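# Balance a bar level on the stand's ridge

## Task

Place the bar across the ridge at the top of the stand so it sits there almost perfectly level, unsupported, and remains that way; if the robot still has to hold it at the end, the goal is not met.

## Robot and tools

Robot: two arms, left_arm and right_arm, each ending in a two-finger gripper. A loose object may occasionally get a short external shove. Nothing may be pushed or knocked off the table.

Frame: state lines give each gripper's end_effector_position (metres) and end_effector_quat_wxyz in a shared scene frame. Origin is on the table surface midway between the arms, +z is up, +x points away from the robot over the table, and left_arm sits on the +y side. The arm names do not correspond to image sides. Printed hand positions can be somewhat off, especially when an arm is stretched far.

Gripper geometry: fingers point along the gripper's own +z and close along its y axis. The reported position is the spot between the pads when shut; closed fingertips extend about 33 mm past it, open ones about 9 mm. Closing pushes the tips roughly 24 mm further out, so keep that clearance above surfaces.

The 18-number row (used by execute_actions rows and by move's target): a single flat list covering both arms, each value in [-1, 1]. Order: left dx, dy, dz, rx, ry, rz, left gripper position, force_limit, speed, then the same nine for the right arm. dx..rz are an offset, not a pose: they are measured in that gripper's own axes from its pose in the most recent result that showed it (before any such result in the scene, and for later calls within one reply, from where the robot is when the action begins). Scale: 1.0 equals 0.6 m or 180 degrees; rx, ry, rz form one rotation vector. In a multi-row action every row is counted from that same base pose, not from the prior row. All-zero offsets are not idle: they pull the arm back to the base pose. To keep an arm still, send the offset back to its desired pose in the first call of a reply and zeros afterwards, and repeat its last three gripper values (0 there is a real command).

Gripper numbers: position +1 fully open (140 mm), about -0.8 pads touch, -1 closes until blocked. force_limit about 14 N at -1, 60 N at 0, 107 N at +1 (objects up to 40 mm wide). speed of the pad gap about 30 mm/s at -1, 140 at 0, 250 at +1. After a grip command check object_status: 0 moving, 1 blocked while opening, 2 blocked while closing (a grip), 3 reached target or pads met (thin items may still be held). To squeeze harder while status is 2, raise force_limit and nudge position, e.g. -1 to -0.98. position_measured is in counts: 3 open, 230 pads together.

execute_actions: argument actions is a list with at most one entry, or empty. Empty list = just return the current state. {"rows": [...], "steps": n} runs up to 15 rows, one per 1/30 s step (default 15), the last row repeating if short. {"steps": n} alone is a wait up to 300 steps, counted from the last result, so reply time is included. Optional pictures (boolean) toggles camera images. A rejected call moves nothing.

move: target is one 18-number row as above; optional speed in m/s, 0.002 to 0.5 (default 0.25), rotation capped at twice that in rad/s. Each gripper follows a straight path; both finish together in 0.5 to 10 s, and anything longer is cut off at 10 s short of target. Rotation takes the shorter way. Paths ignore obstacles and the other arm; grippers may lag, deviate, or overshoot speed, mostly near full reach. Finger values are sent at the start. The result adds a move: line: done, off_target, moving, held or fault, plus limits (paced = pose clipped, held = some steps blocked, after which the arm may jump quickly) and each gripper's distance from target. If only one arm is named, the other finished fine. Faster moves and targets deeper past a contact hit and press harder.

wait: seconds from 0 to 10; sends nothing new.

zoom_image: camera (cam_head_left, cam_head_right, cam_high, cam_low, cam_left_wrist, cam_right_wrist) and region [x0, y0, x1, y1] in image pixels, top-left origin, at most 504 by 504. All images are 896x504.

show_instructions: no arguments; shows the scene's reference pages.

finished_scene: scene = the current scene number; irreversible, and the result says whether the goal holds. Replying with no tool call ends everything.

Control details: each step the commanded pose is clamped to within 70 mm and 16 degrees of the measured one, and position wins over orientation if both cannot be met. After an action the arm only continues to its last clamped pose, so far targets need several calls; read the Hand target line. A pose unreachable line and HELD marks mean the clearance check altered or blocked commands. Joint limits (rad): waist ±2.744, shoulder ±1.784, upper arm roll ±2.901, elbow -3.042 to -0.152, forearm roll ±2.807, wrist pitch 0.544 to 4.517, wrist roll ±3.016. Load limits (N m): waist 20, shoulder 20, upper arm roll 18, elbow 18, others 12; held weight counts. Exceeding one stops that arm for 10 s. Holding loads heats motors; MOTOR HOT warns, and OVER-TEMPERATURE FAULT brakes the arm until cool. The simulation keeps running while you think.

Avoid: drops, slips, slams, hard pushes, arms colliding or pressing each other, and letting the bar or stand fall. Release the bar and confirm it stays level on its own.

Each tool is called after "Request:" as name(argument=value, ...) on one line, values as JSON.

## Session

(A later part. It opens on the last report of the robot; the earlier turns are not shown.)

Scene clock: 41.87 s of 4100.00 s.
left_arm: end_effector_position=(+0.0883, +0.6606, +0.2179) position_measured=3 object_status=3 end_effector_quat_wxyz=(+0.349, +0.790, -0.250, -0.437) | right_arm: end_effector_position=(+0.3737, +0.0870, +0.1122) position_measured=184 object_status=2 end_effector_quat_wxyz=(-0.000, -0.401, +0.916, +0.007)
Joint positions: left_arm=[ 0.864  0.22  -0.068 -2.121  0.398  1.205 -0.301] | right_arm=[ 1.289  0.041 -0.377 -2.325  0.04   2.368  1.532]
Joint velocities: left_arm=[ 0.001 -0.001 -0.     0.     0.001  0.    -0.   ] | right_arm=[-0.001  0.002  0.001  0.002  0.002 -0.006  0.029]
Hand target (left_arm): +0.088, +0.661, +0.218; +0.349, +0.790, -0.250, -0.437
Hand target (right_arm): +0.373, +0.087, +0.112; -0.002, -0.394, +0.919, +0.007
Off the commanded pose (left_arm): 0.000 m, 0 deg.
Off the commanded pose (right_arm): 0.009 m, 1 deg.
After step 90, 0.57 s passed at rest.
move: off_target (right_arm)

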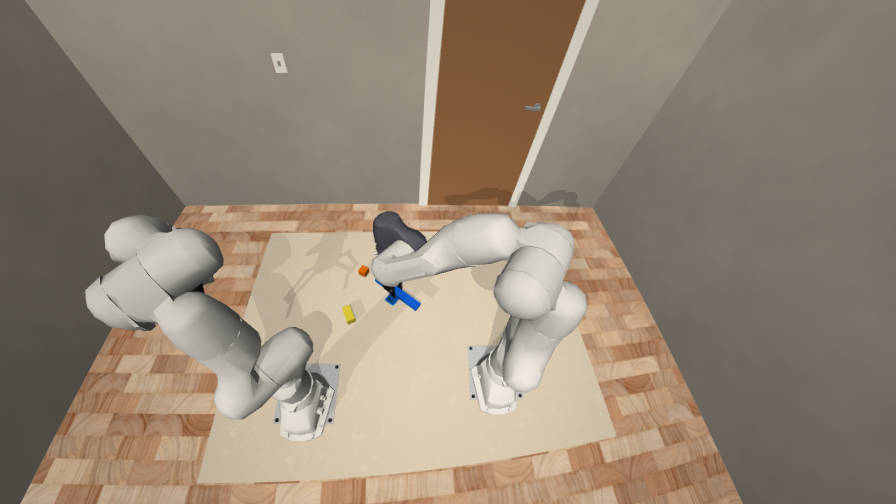

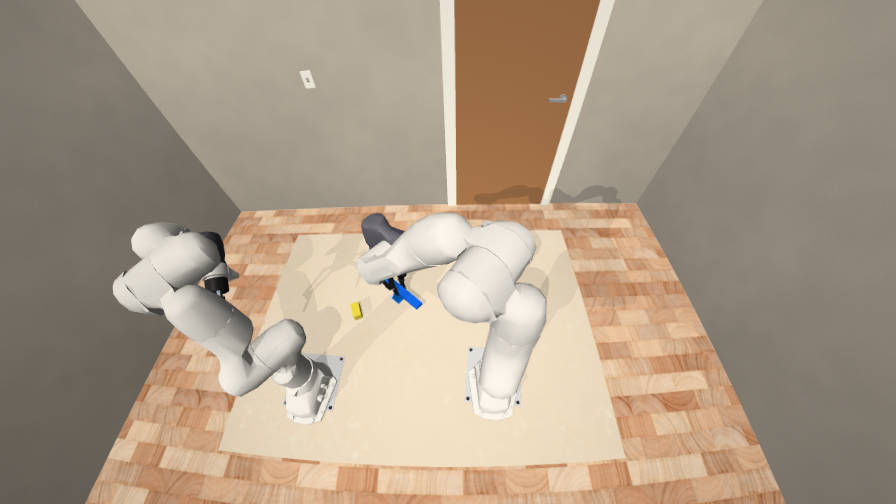

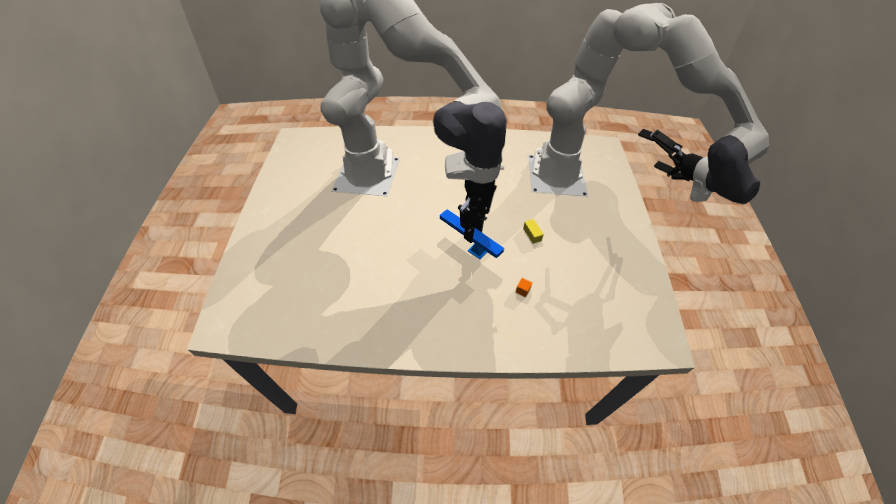

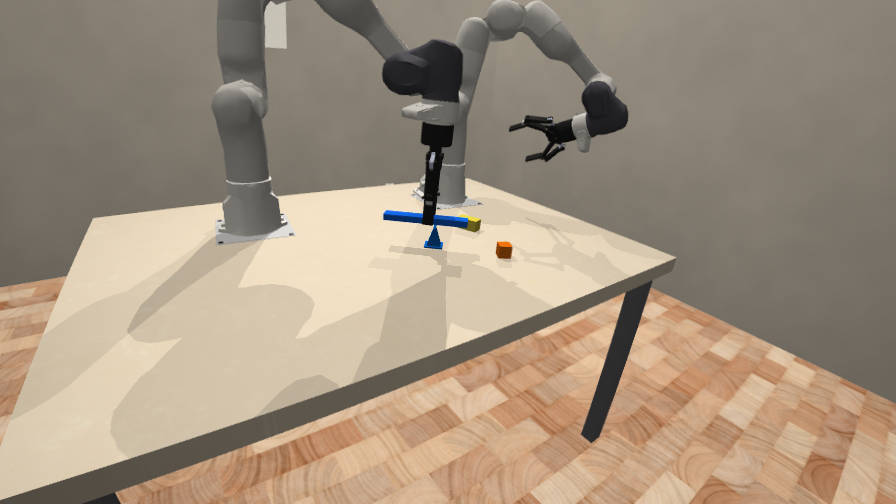

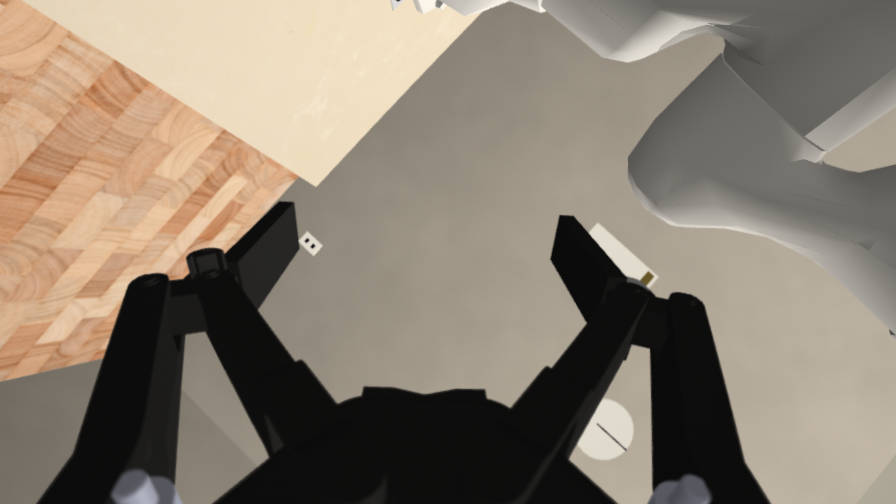

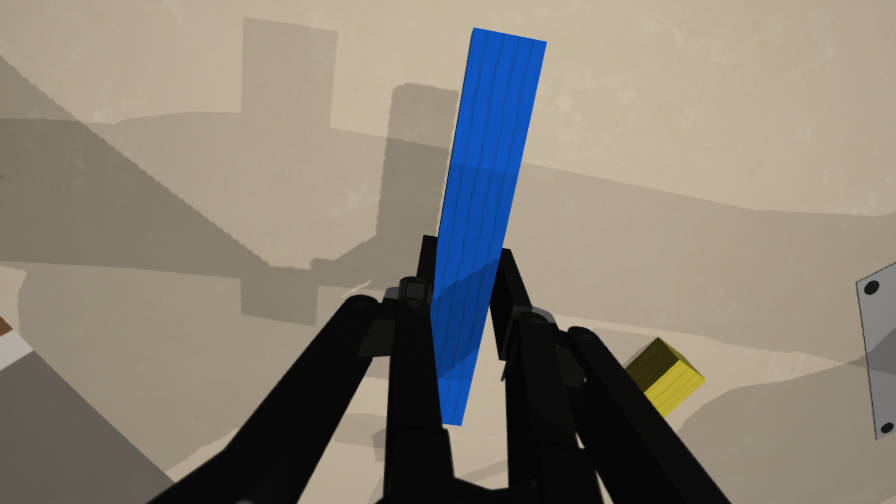

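Request:
move(target=[0,0,0,0,0,0,1,0,0, -0.033,0,-0.02,0,0,0,-1,-0.3,-0.5], speed=0.08)

Request:
zoom_image(camera="cam_low", region=[340,170,520,270])

Request:
zoom_image(camera="cam_high", region=[400,170,560,290])

Request:
zoom_image(camera="cam_head_right", region=[340,250,460,330])

Scene clock: 47.17 s of 4100.00 s.
left_arm: end_effector_position=(+0.0883, +0.6606, +0.2179) position_measured=3 object_status=3 end_effector_quat_wxyz=(+0.349, +0.790, -0.250, -0.437) | right_arm: end_effector_position=(+0.3876, +0.1024, +0.1242) position_measured=184 object_status=2 end_effector_quat_wxyz=(+0.002, -0.399, +0.917, +0.007)
Joint positions: left_arm=[ 0.864  0.22  -0.068 -2.121  0.398  1.205 -0.301] | right_arm=[ 1.289  0.075 -0.377 -2.249  0.053  2.328  1.529]
Joint velocities: left_arm=[ 0.001  0.002 -0.001 -0.002 -0.     0.001 -0.001] | right_arm=[-0.001  0.006 -0.001  0.004  0.005 -0.023 -0.012]
Hand target (left_arm): +0.088, +0.661, +0.218; +0.349, +0.790, -0.250, -0.437
Hand target (right_arm): +0.387, +0.102, +0.124; +0.000, -0.401, +0.916, +0.007
Off the commanded pose (left_arm): 0.000 m, 0 deg.
Off the commanded pose (right_arm): 0.001 m, 0 deg.
After step 90, 1.57 s passed at rest.
move: done

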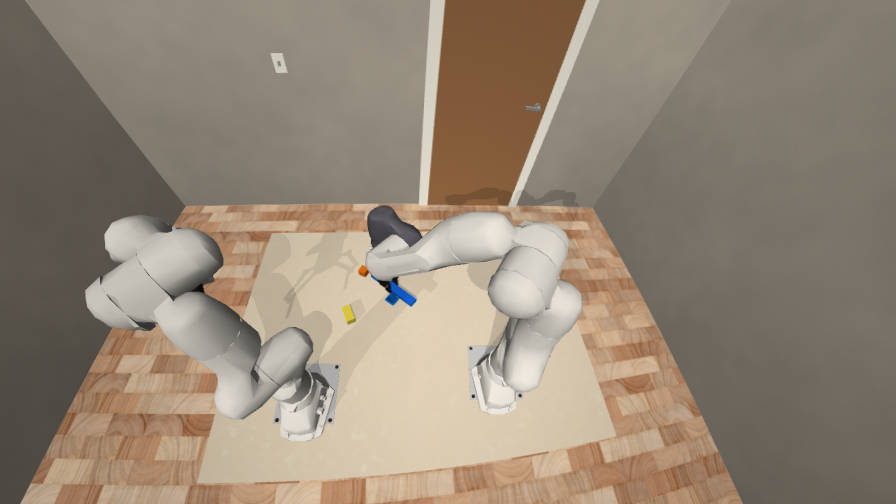

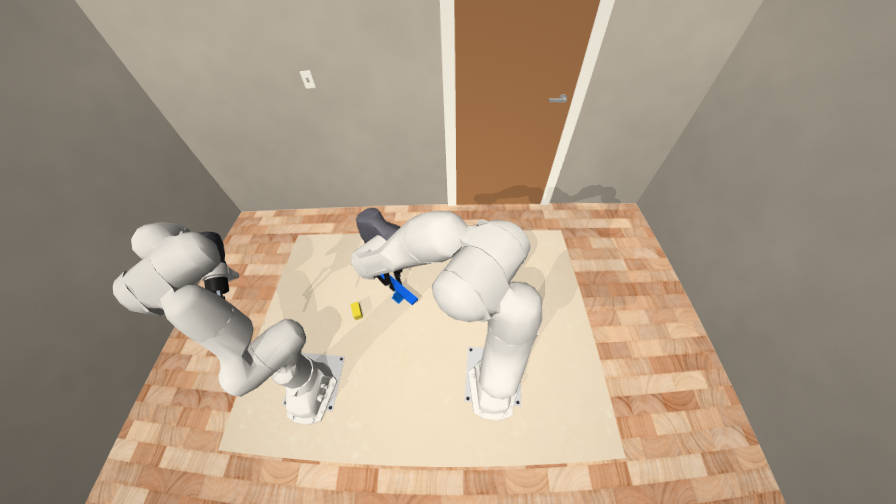

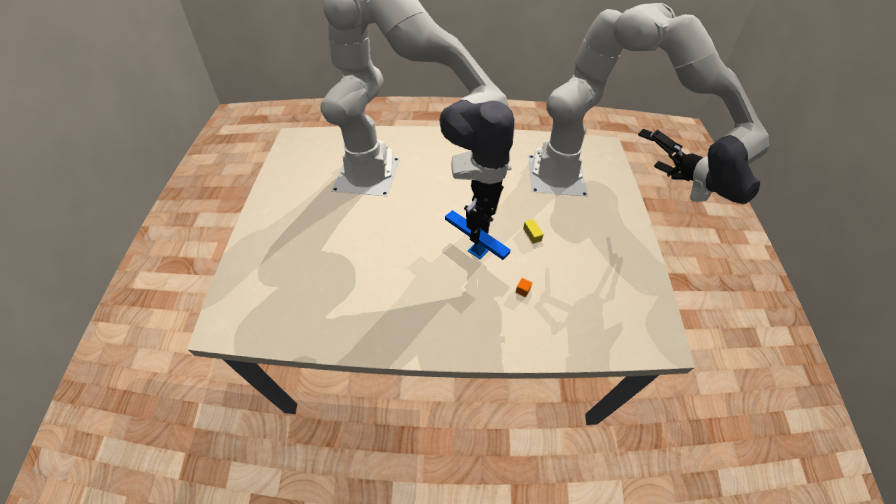

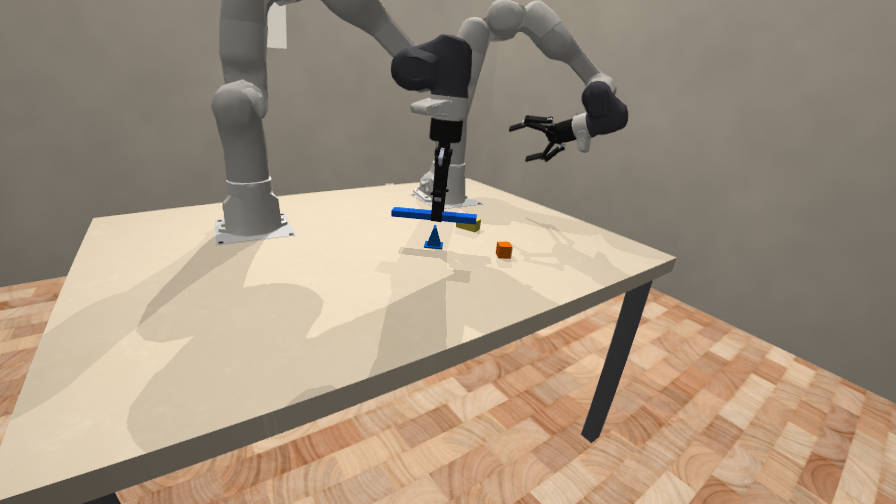

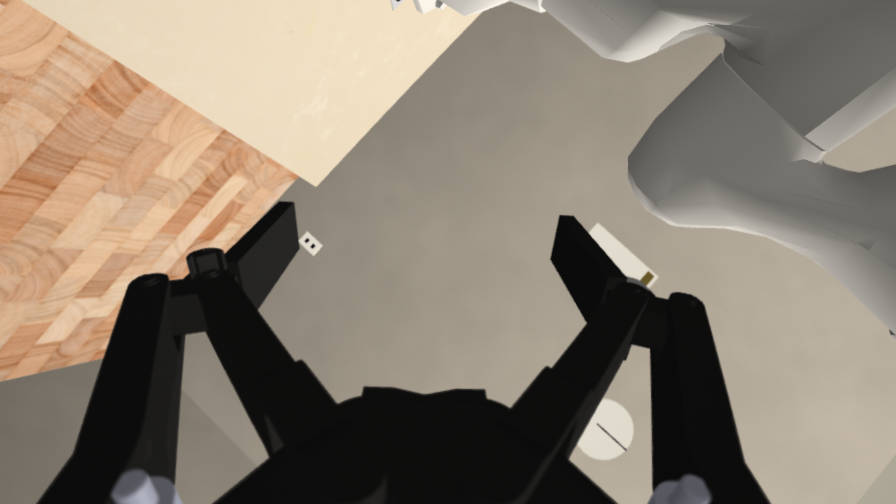

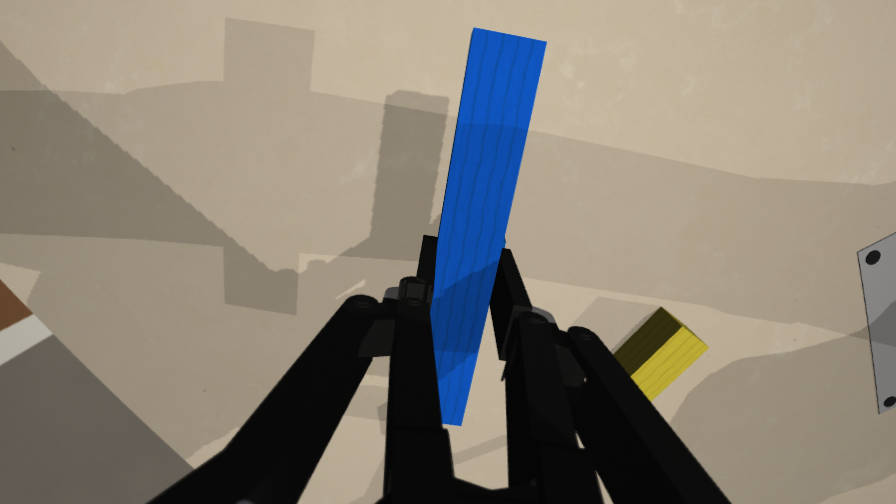

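Region (340, 170, 520, 270) of cam_low's 896x504 image, scaled by 2.800, with more detail than that image has.

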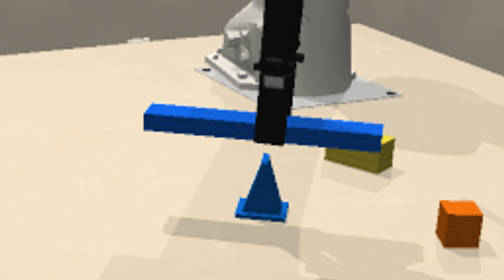

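Region (400, 170, 560, 290) of cam_high's 896x504 image, scaled by 3.150, with more detail than that image has; it fills the top 378 rows of this view, and the rest is white.

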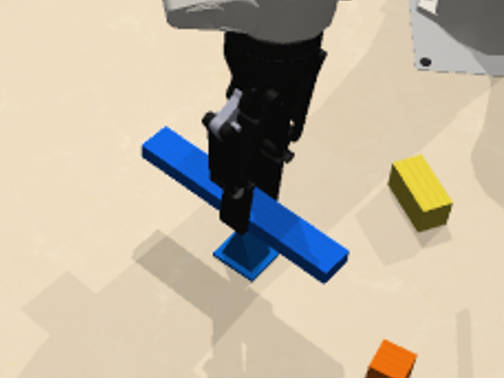

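Region (340, 250, 460, 330) of cam_head_right's 896x504 image, scaled by 4.200, with more detail than that image has.

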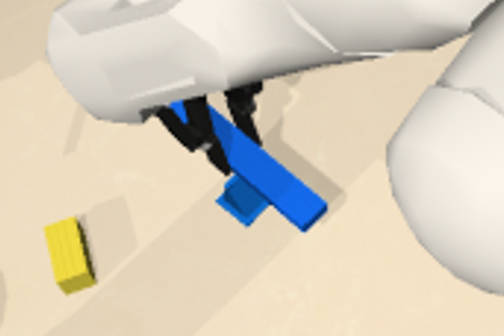

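Request:
move(target=[0,0,0,0,0,0,1,0,0, -0.003,0.003,0.03,0,0,0,-1,-0.3,-0.5], speed=0.03)

Request:
zoom_image(camera="cam_low", region=[370,190,500,260])

Request:
zoom_image(camera="cam_high", region=[430,200,530,270])

Scene clock: 51.10 s of 4100.00 s.
left_arm: end_effector_position=(+0.0883, +0.6606, +0.2179) position_measured=3 object_status=3 end_effector_quat_wxyz=(+0.349, +0.790, -0.250, -0.437) | right_arm: end_effector_position=(+0.3879, +0.1029, +0.1064) position_measured=184 object_status=2 end_effector_quat_wxyz=(+0.001, -0.396, +0.918, +0.005)
Joint positions: left_arm=[ 0.864  0.22  -0.068 -2.121  0.398  1.205 -0.301] | right_arm=[ 1.289  0.111 -0.376 -2.257  0.07   2.365  1.524]
Joint velocities: left_arm=[-0.001 -0.001 -0.    -0.001 -0.001 -0.     0.   ] | right_arm=[ 0.002 -0.    -0.001  0.     0.003  0.015 -0.003]
Hand target (left_arm): +0.088, +0.661, +0.218; +0.349, +0.790, -0.250, -0.437
Hand target (right_arm): +0.388, +0.105, +0.106; +0.003, -0.399, +0.917, +0.007
Off the commanded pose (left_arm): 0.000 m, 0 deg.
Off the commanded pose (right_arm): 0.002 m, 0 deg.
After step 90, 0.03 s passed at rest.
move: done

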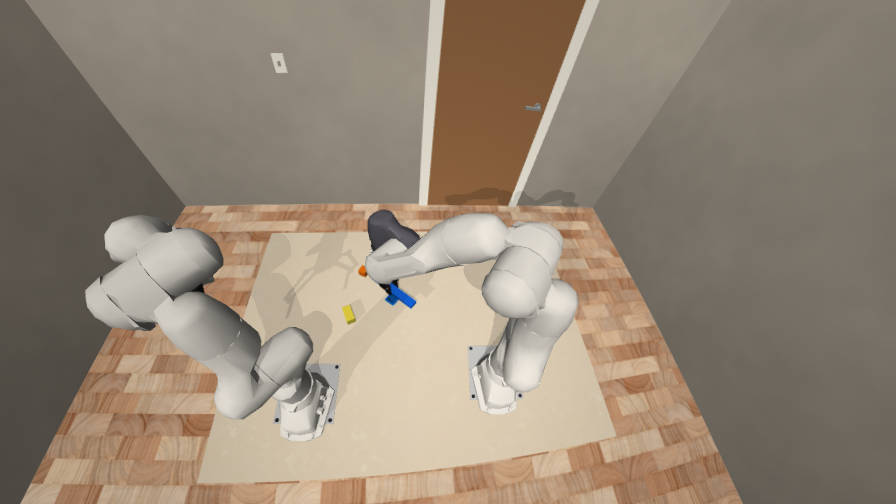

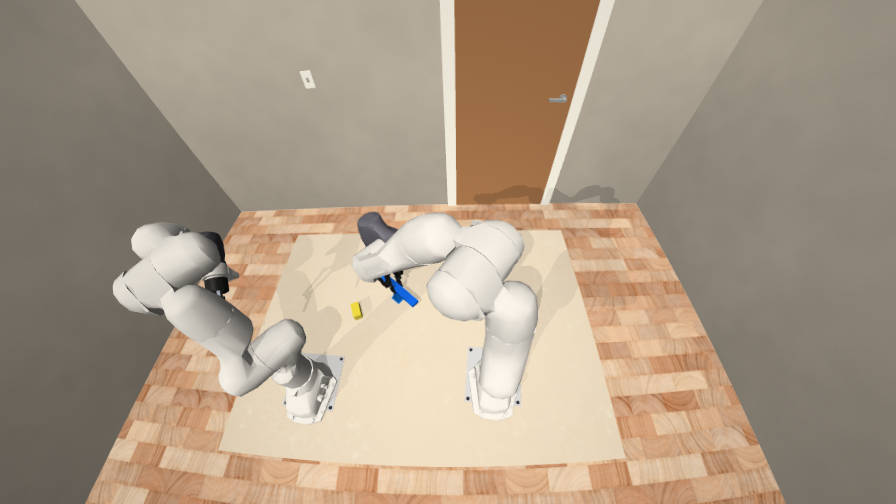

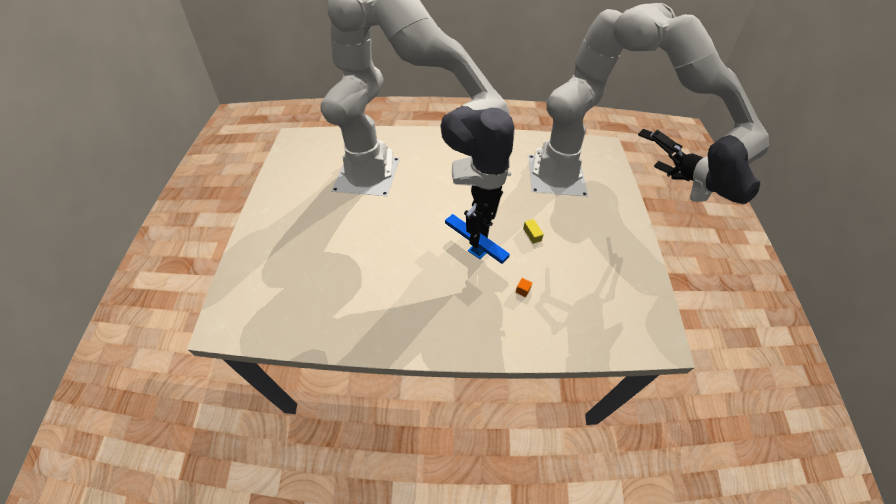

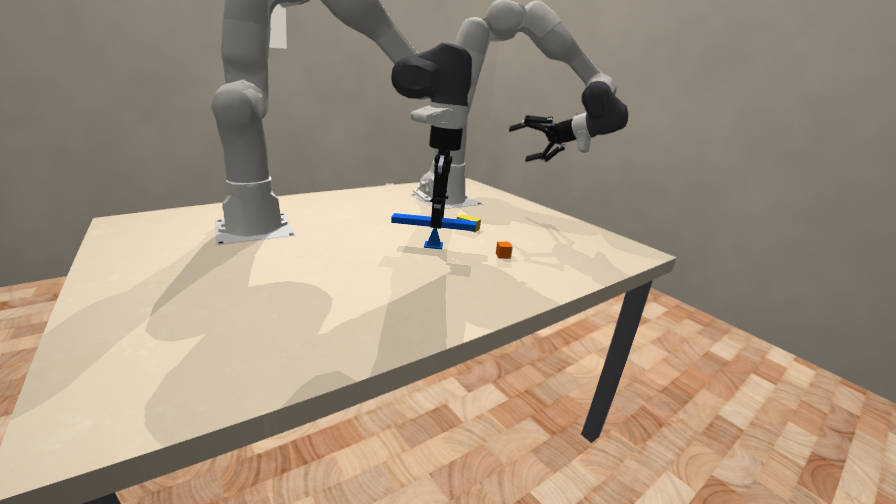

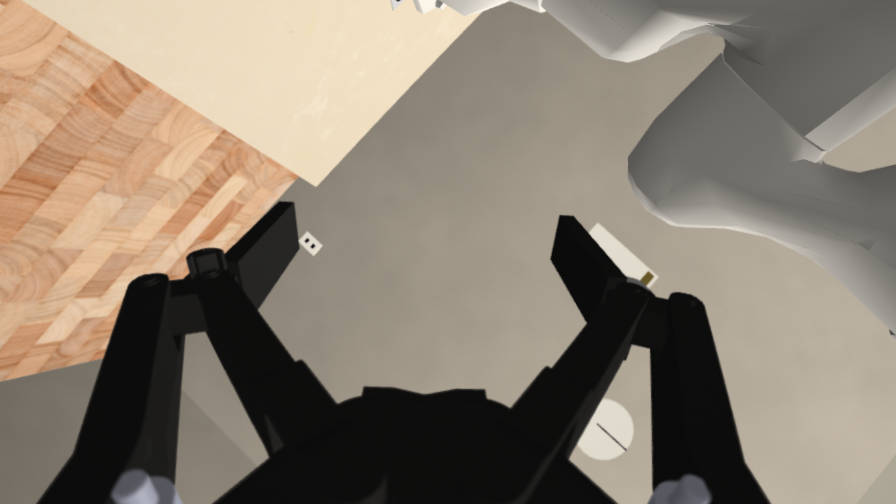

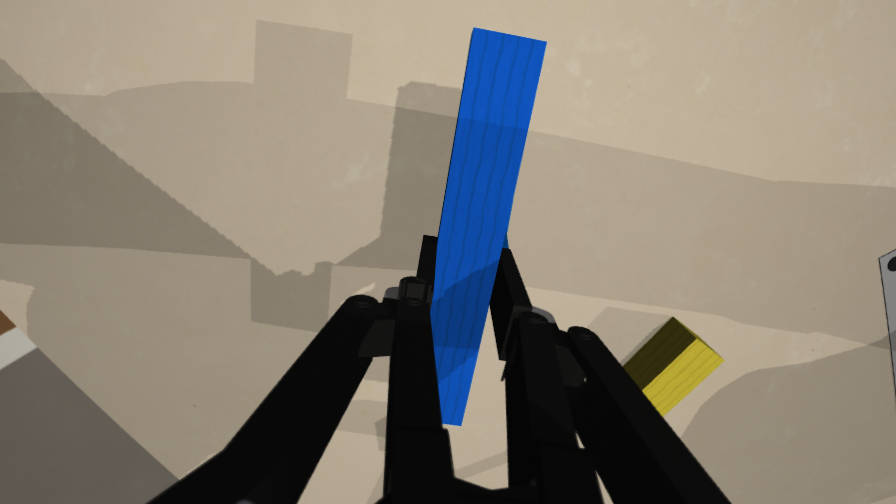

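Region (370, 190, 500, 260) of cam_low's 896x504 image, scaled by 3.877, with more detail than that image has; it fills the top 271 rows of this view, and the rest is white.

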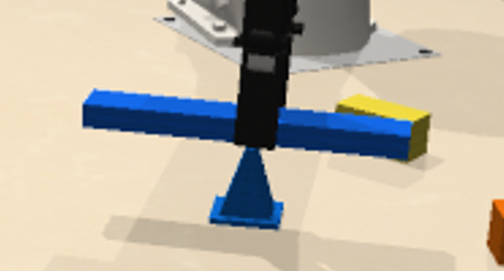

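Region (430, 200, 530, 270) of cam_high's 896x504 image, scaled by 5.040, with more detail than that image has; it fills the top 353 rows of this view, and the rest is white.

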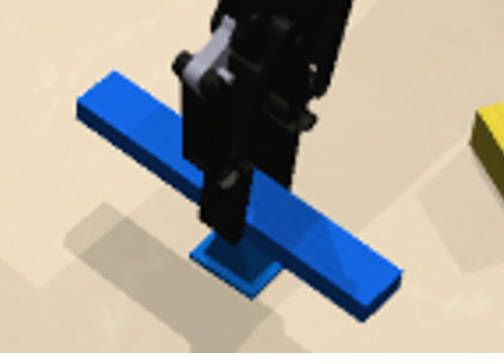

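Request:
move(target=[0,0,0,0,0,0,1,0,0, 0,0.009,0,0,0,0,-1,-0.3,-0.5], speed=0.02)

Request:
move(target=[0,0,0,0,0,0,1,0,0, 0,0,0.012,0,0,0,-1,-0.3,-0.5], speed=0.01)

Request:
zoom_image(camera="cam_low", region=[370,190,500,260])

Request:
zoom_image(camera="cam_high", region=[430,200,530,270])

Scene clock: 57.90 s of 4100.00 s.
left_arm: end_effector_position=(+0.0883, +0.6606, +0.2179) position_measured=3 object_status=3 end_effector_quat_wxyz=(+0.349, +0.790, -0.250, -0.437) | right_arm: end_effector_position=(+0.3853, +0.1061, +0.1065) position_measured=184 object_status=2 end_effector_quat_wxyz=(+0.002, -0.398, +0.917, +0.006)
Joint positions: left_arm=[ 0.864  0.22  -0.068 -2.121  0.398  1.205 -0.301] | right_arm=[ 1.295  0.111 -0.374 -2.257  0.07   2.367  1.528]
Joint velocities: left_arm=[ 0.     0.002  0.    -0.002 -0.001  0.     0.001] | right_arm=[ 0.004  0.     0.    -0.     0.001 -0.001  0.007]
Hand target (left_arm): +0.088, +0.661, +0.218; +0.349, +0.790, -0.250, -0.437
Hand target (right_arm): +0.384, +0.107, +0.106; +0.001, -0.396, +0.918, +0.005
Off the commanded pose (left_arm): 0.000 m, 0 deg.
Off the commanded pose (right_arm): 0.001 m, 0 deg.
After step 90, 3.10 s passed at rest.
move: done

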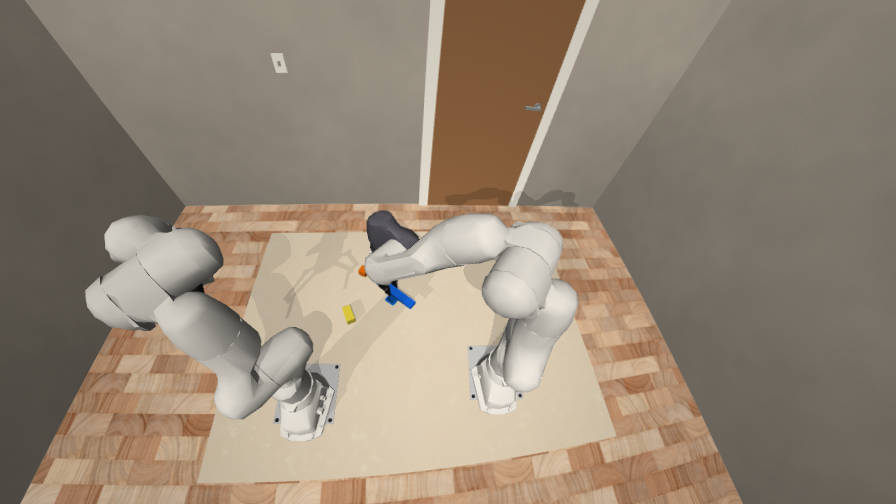

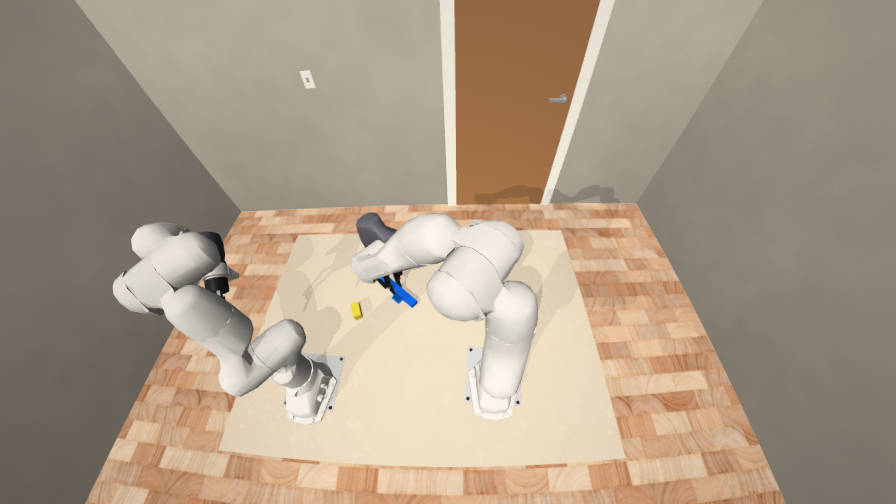

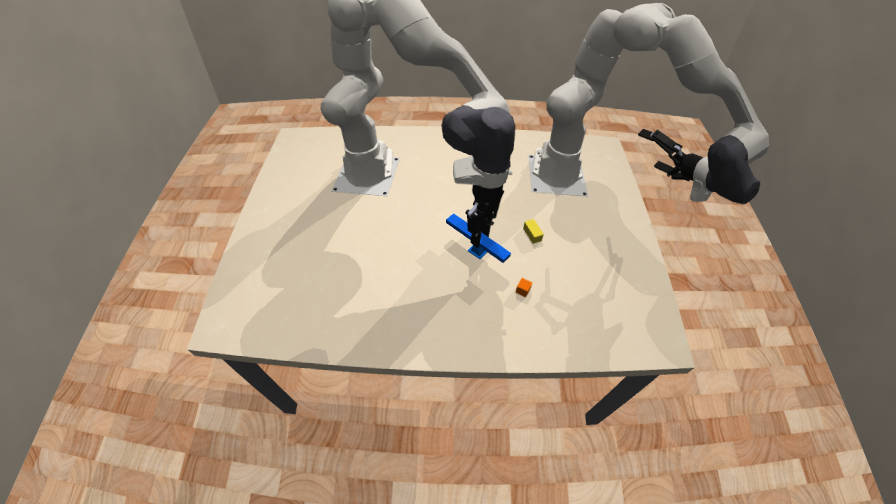

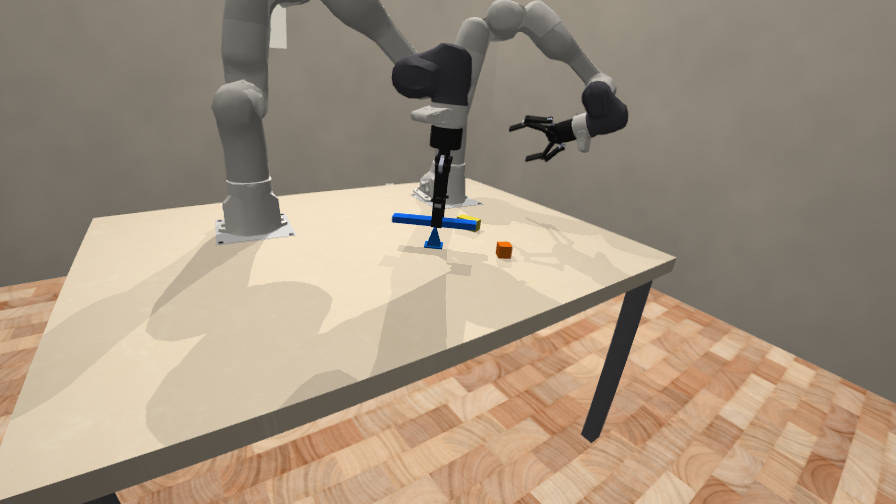

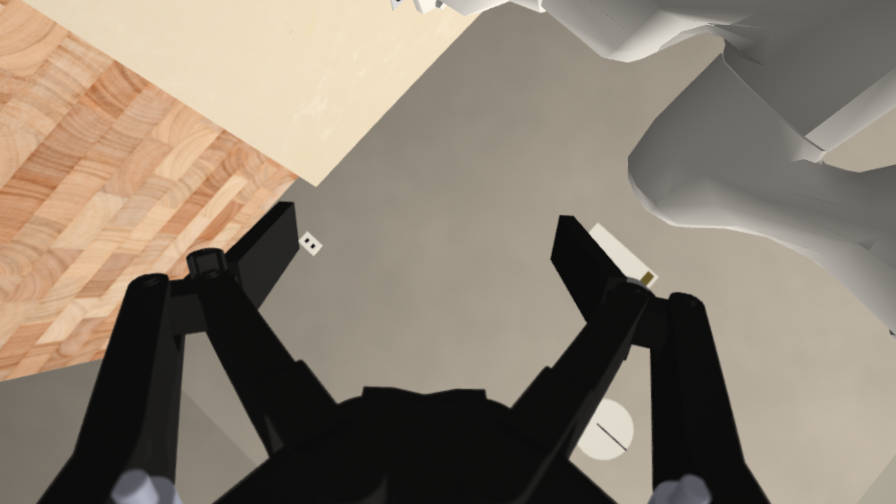

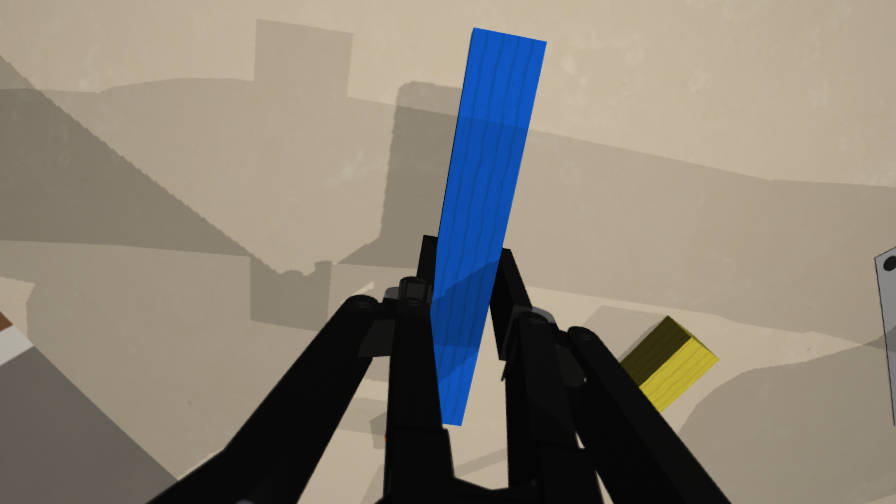

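Scene clock: 58.83 s of 4100.00 s.
left_arm: end_effector_position=(+0.0883, +0.6606, +0.2179) position_measured=3 object_status=3 end_effector_quat_wxyz=(+0.349, +0.790, -0.250, -0.437) | right_arm: end_effector_position=(+0.3853, +0.1052, +0.0998) position_measured=184 object_status=2 end_effector_quat_wxyz=(+0.002, -0.396, +0.918, +0.004)
Joint positions: left_arm=[ 0.864  0.22  -0.068 -2.121  0.398  1.205 -0.301] | right_arm=[ 1.295  0.123 -0.374 -2.261  0.075  2.381  1.527]
Joint velocities: left_arm=[-0.001 -0.001  0.    -0.     0.001 -0.001  0.   ] | right_arm=[-0.001 -0.001 -0.    -0.001  0.003  0.006 -0.001]
Hand target (left_arm): +0.088, +0.661, +0.218; +0.349, +0.790, -0.250, -0.437
Hand target (right_arm): +0.385, +0.106, +0.099; +0.002, -0.398, +0.917, +0.005
Off the commanded pose (left_arm): 0.000 m, 0 deg.
Off the commanded pose (right_arm): 0.001 m, 0 deg.
move: done

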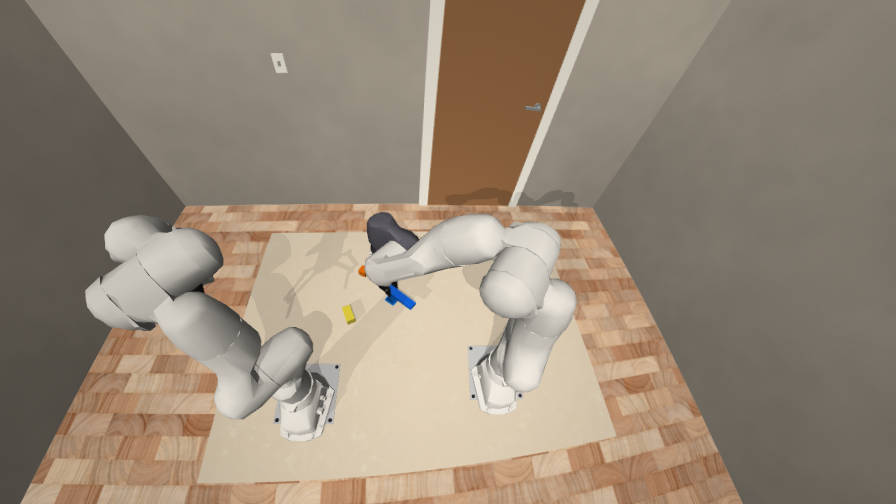

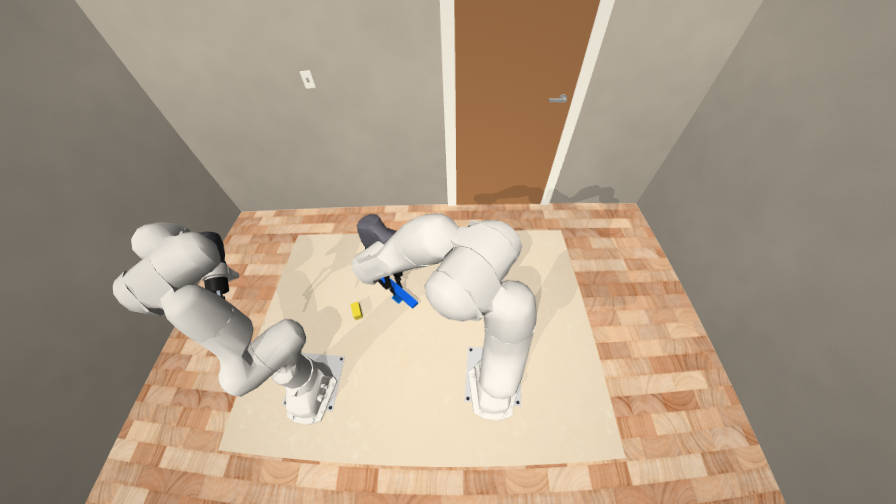

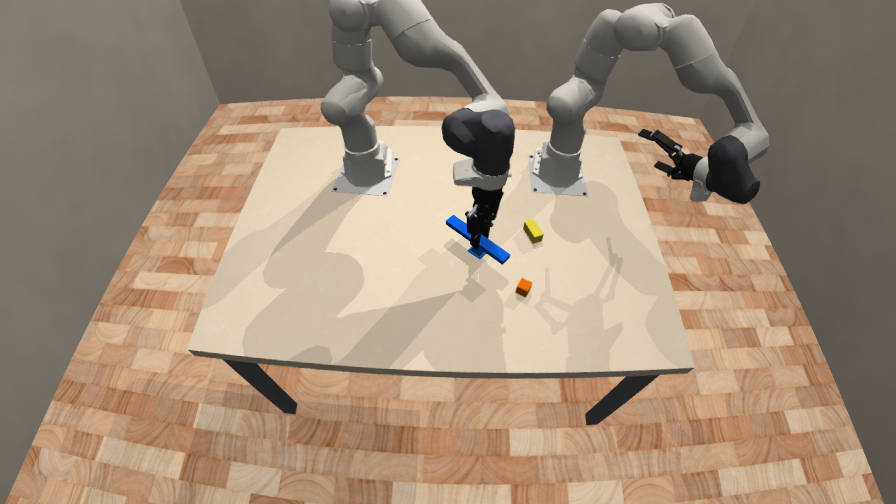

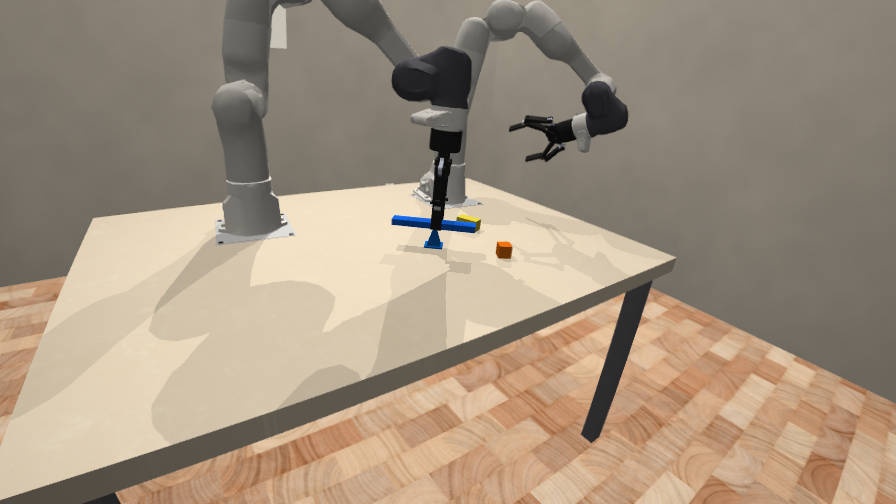

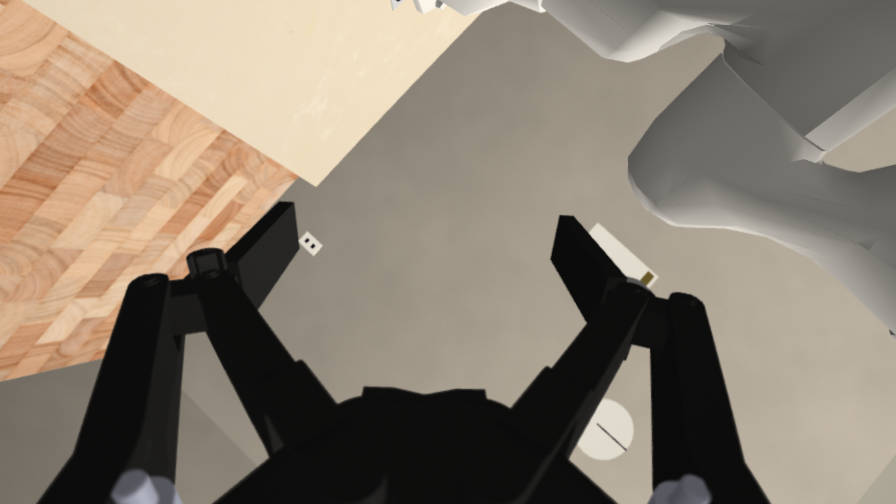

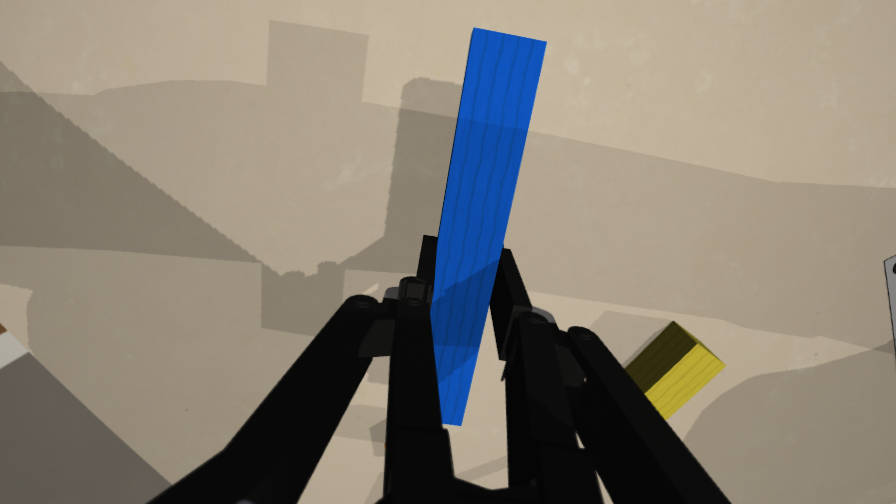

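Region (370, 190, 500, 260) of cam_low's 896x504 image, scaled by 3.877, with more detail than that image has; it fills the top 271 rows of this view, and the rest is white.

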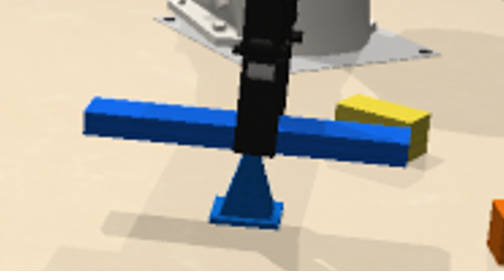

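Region (430, 200, 530, 270) of cam_high's 896x504 image, scaled by 5.040, with more detail than that image has; it fills the top 353 rows of this view, and the rest is white.

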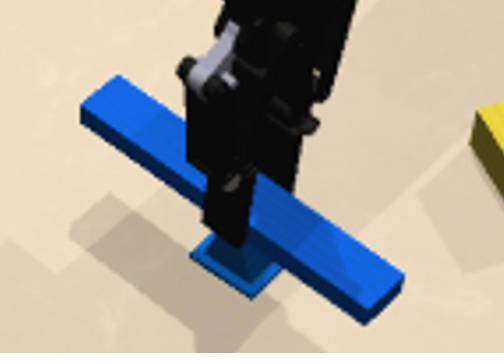

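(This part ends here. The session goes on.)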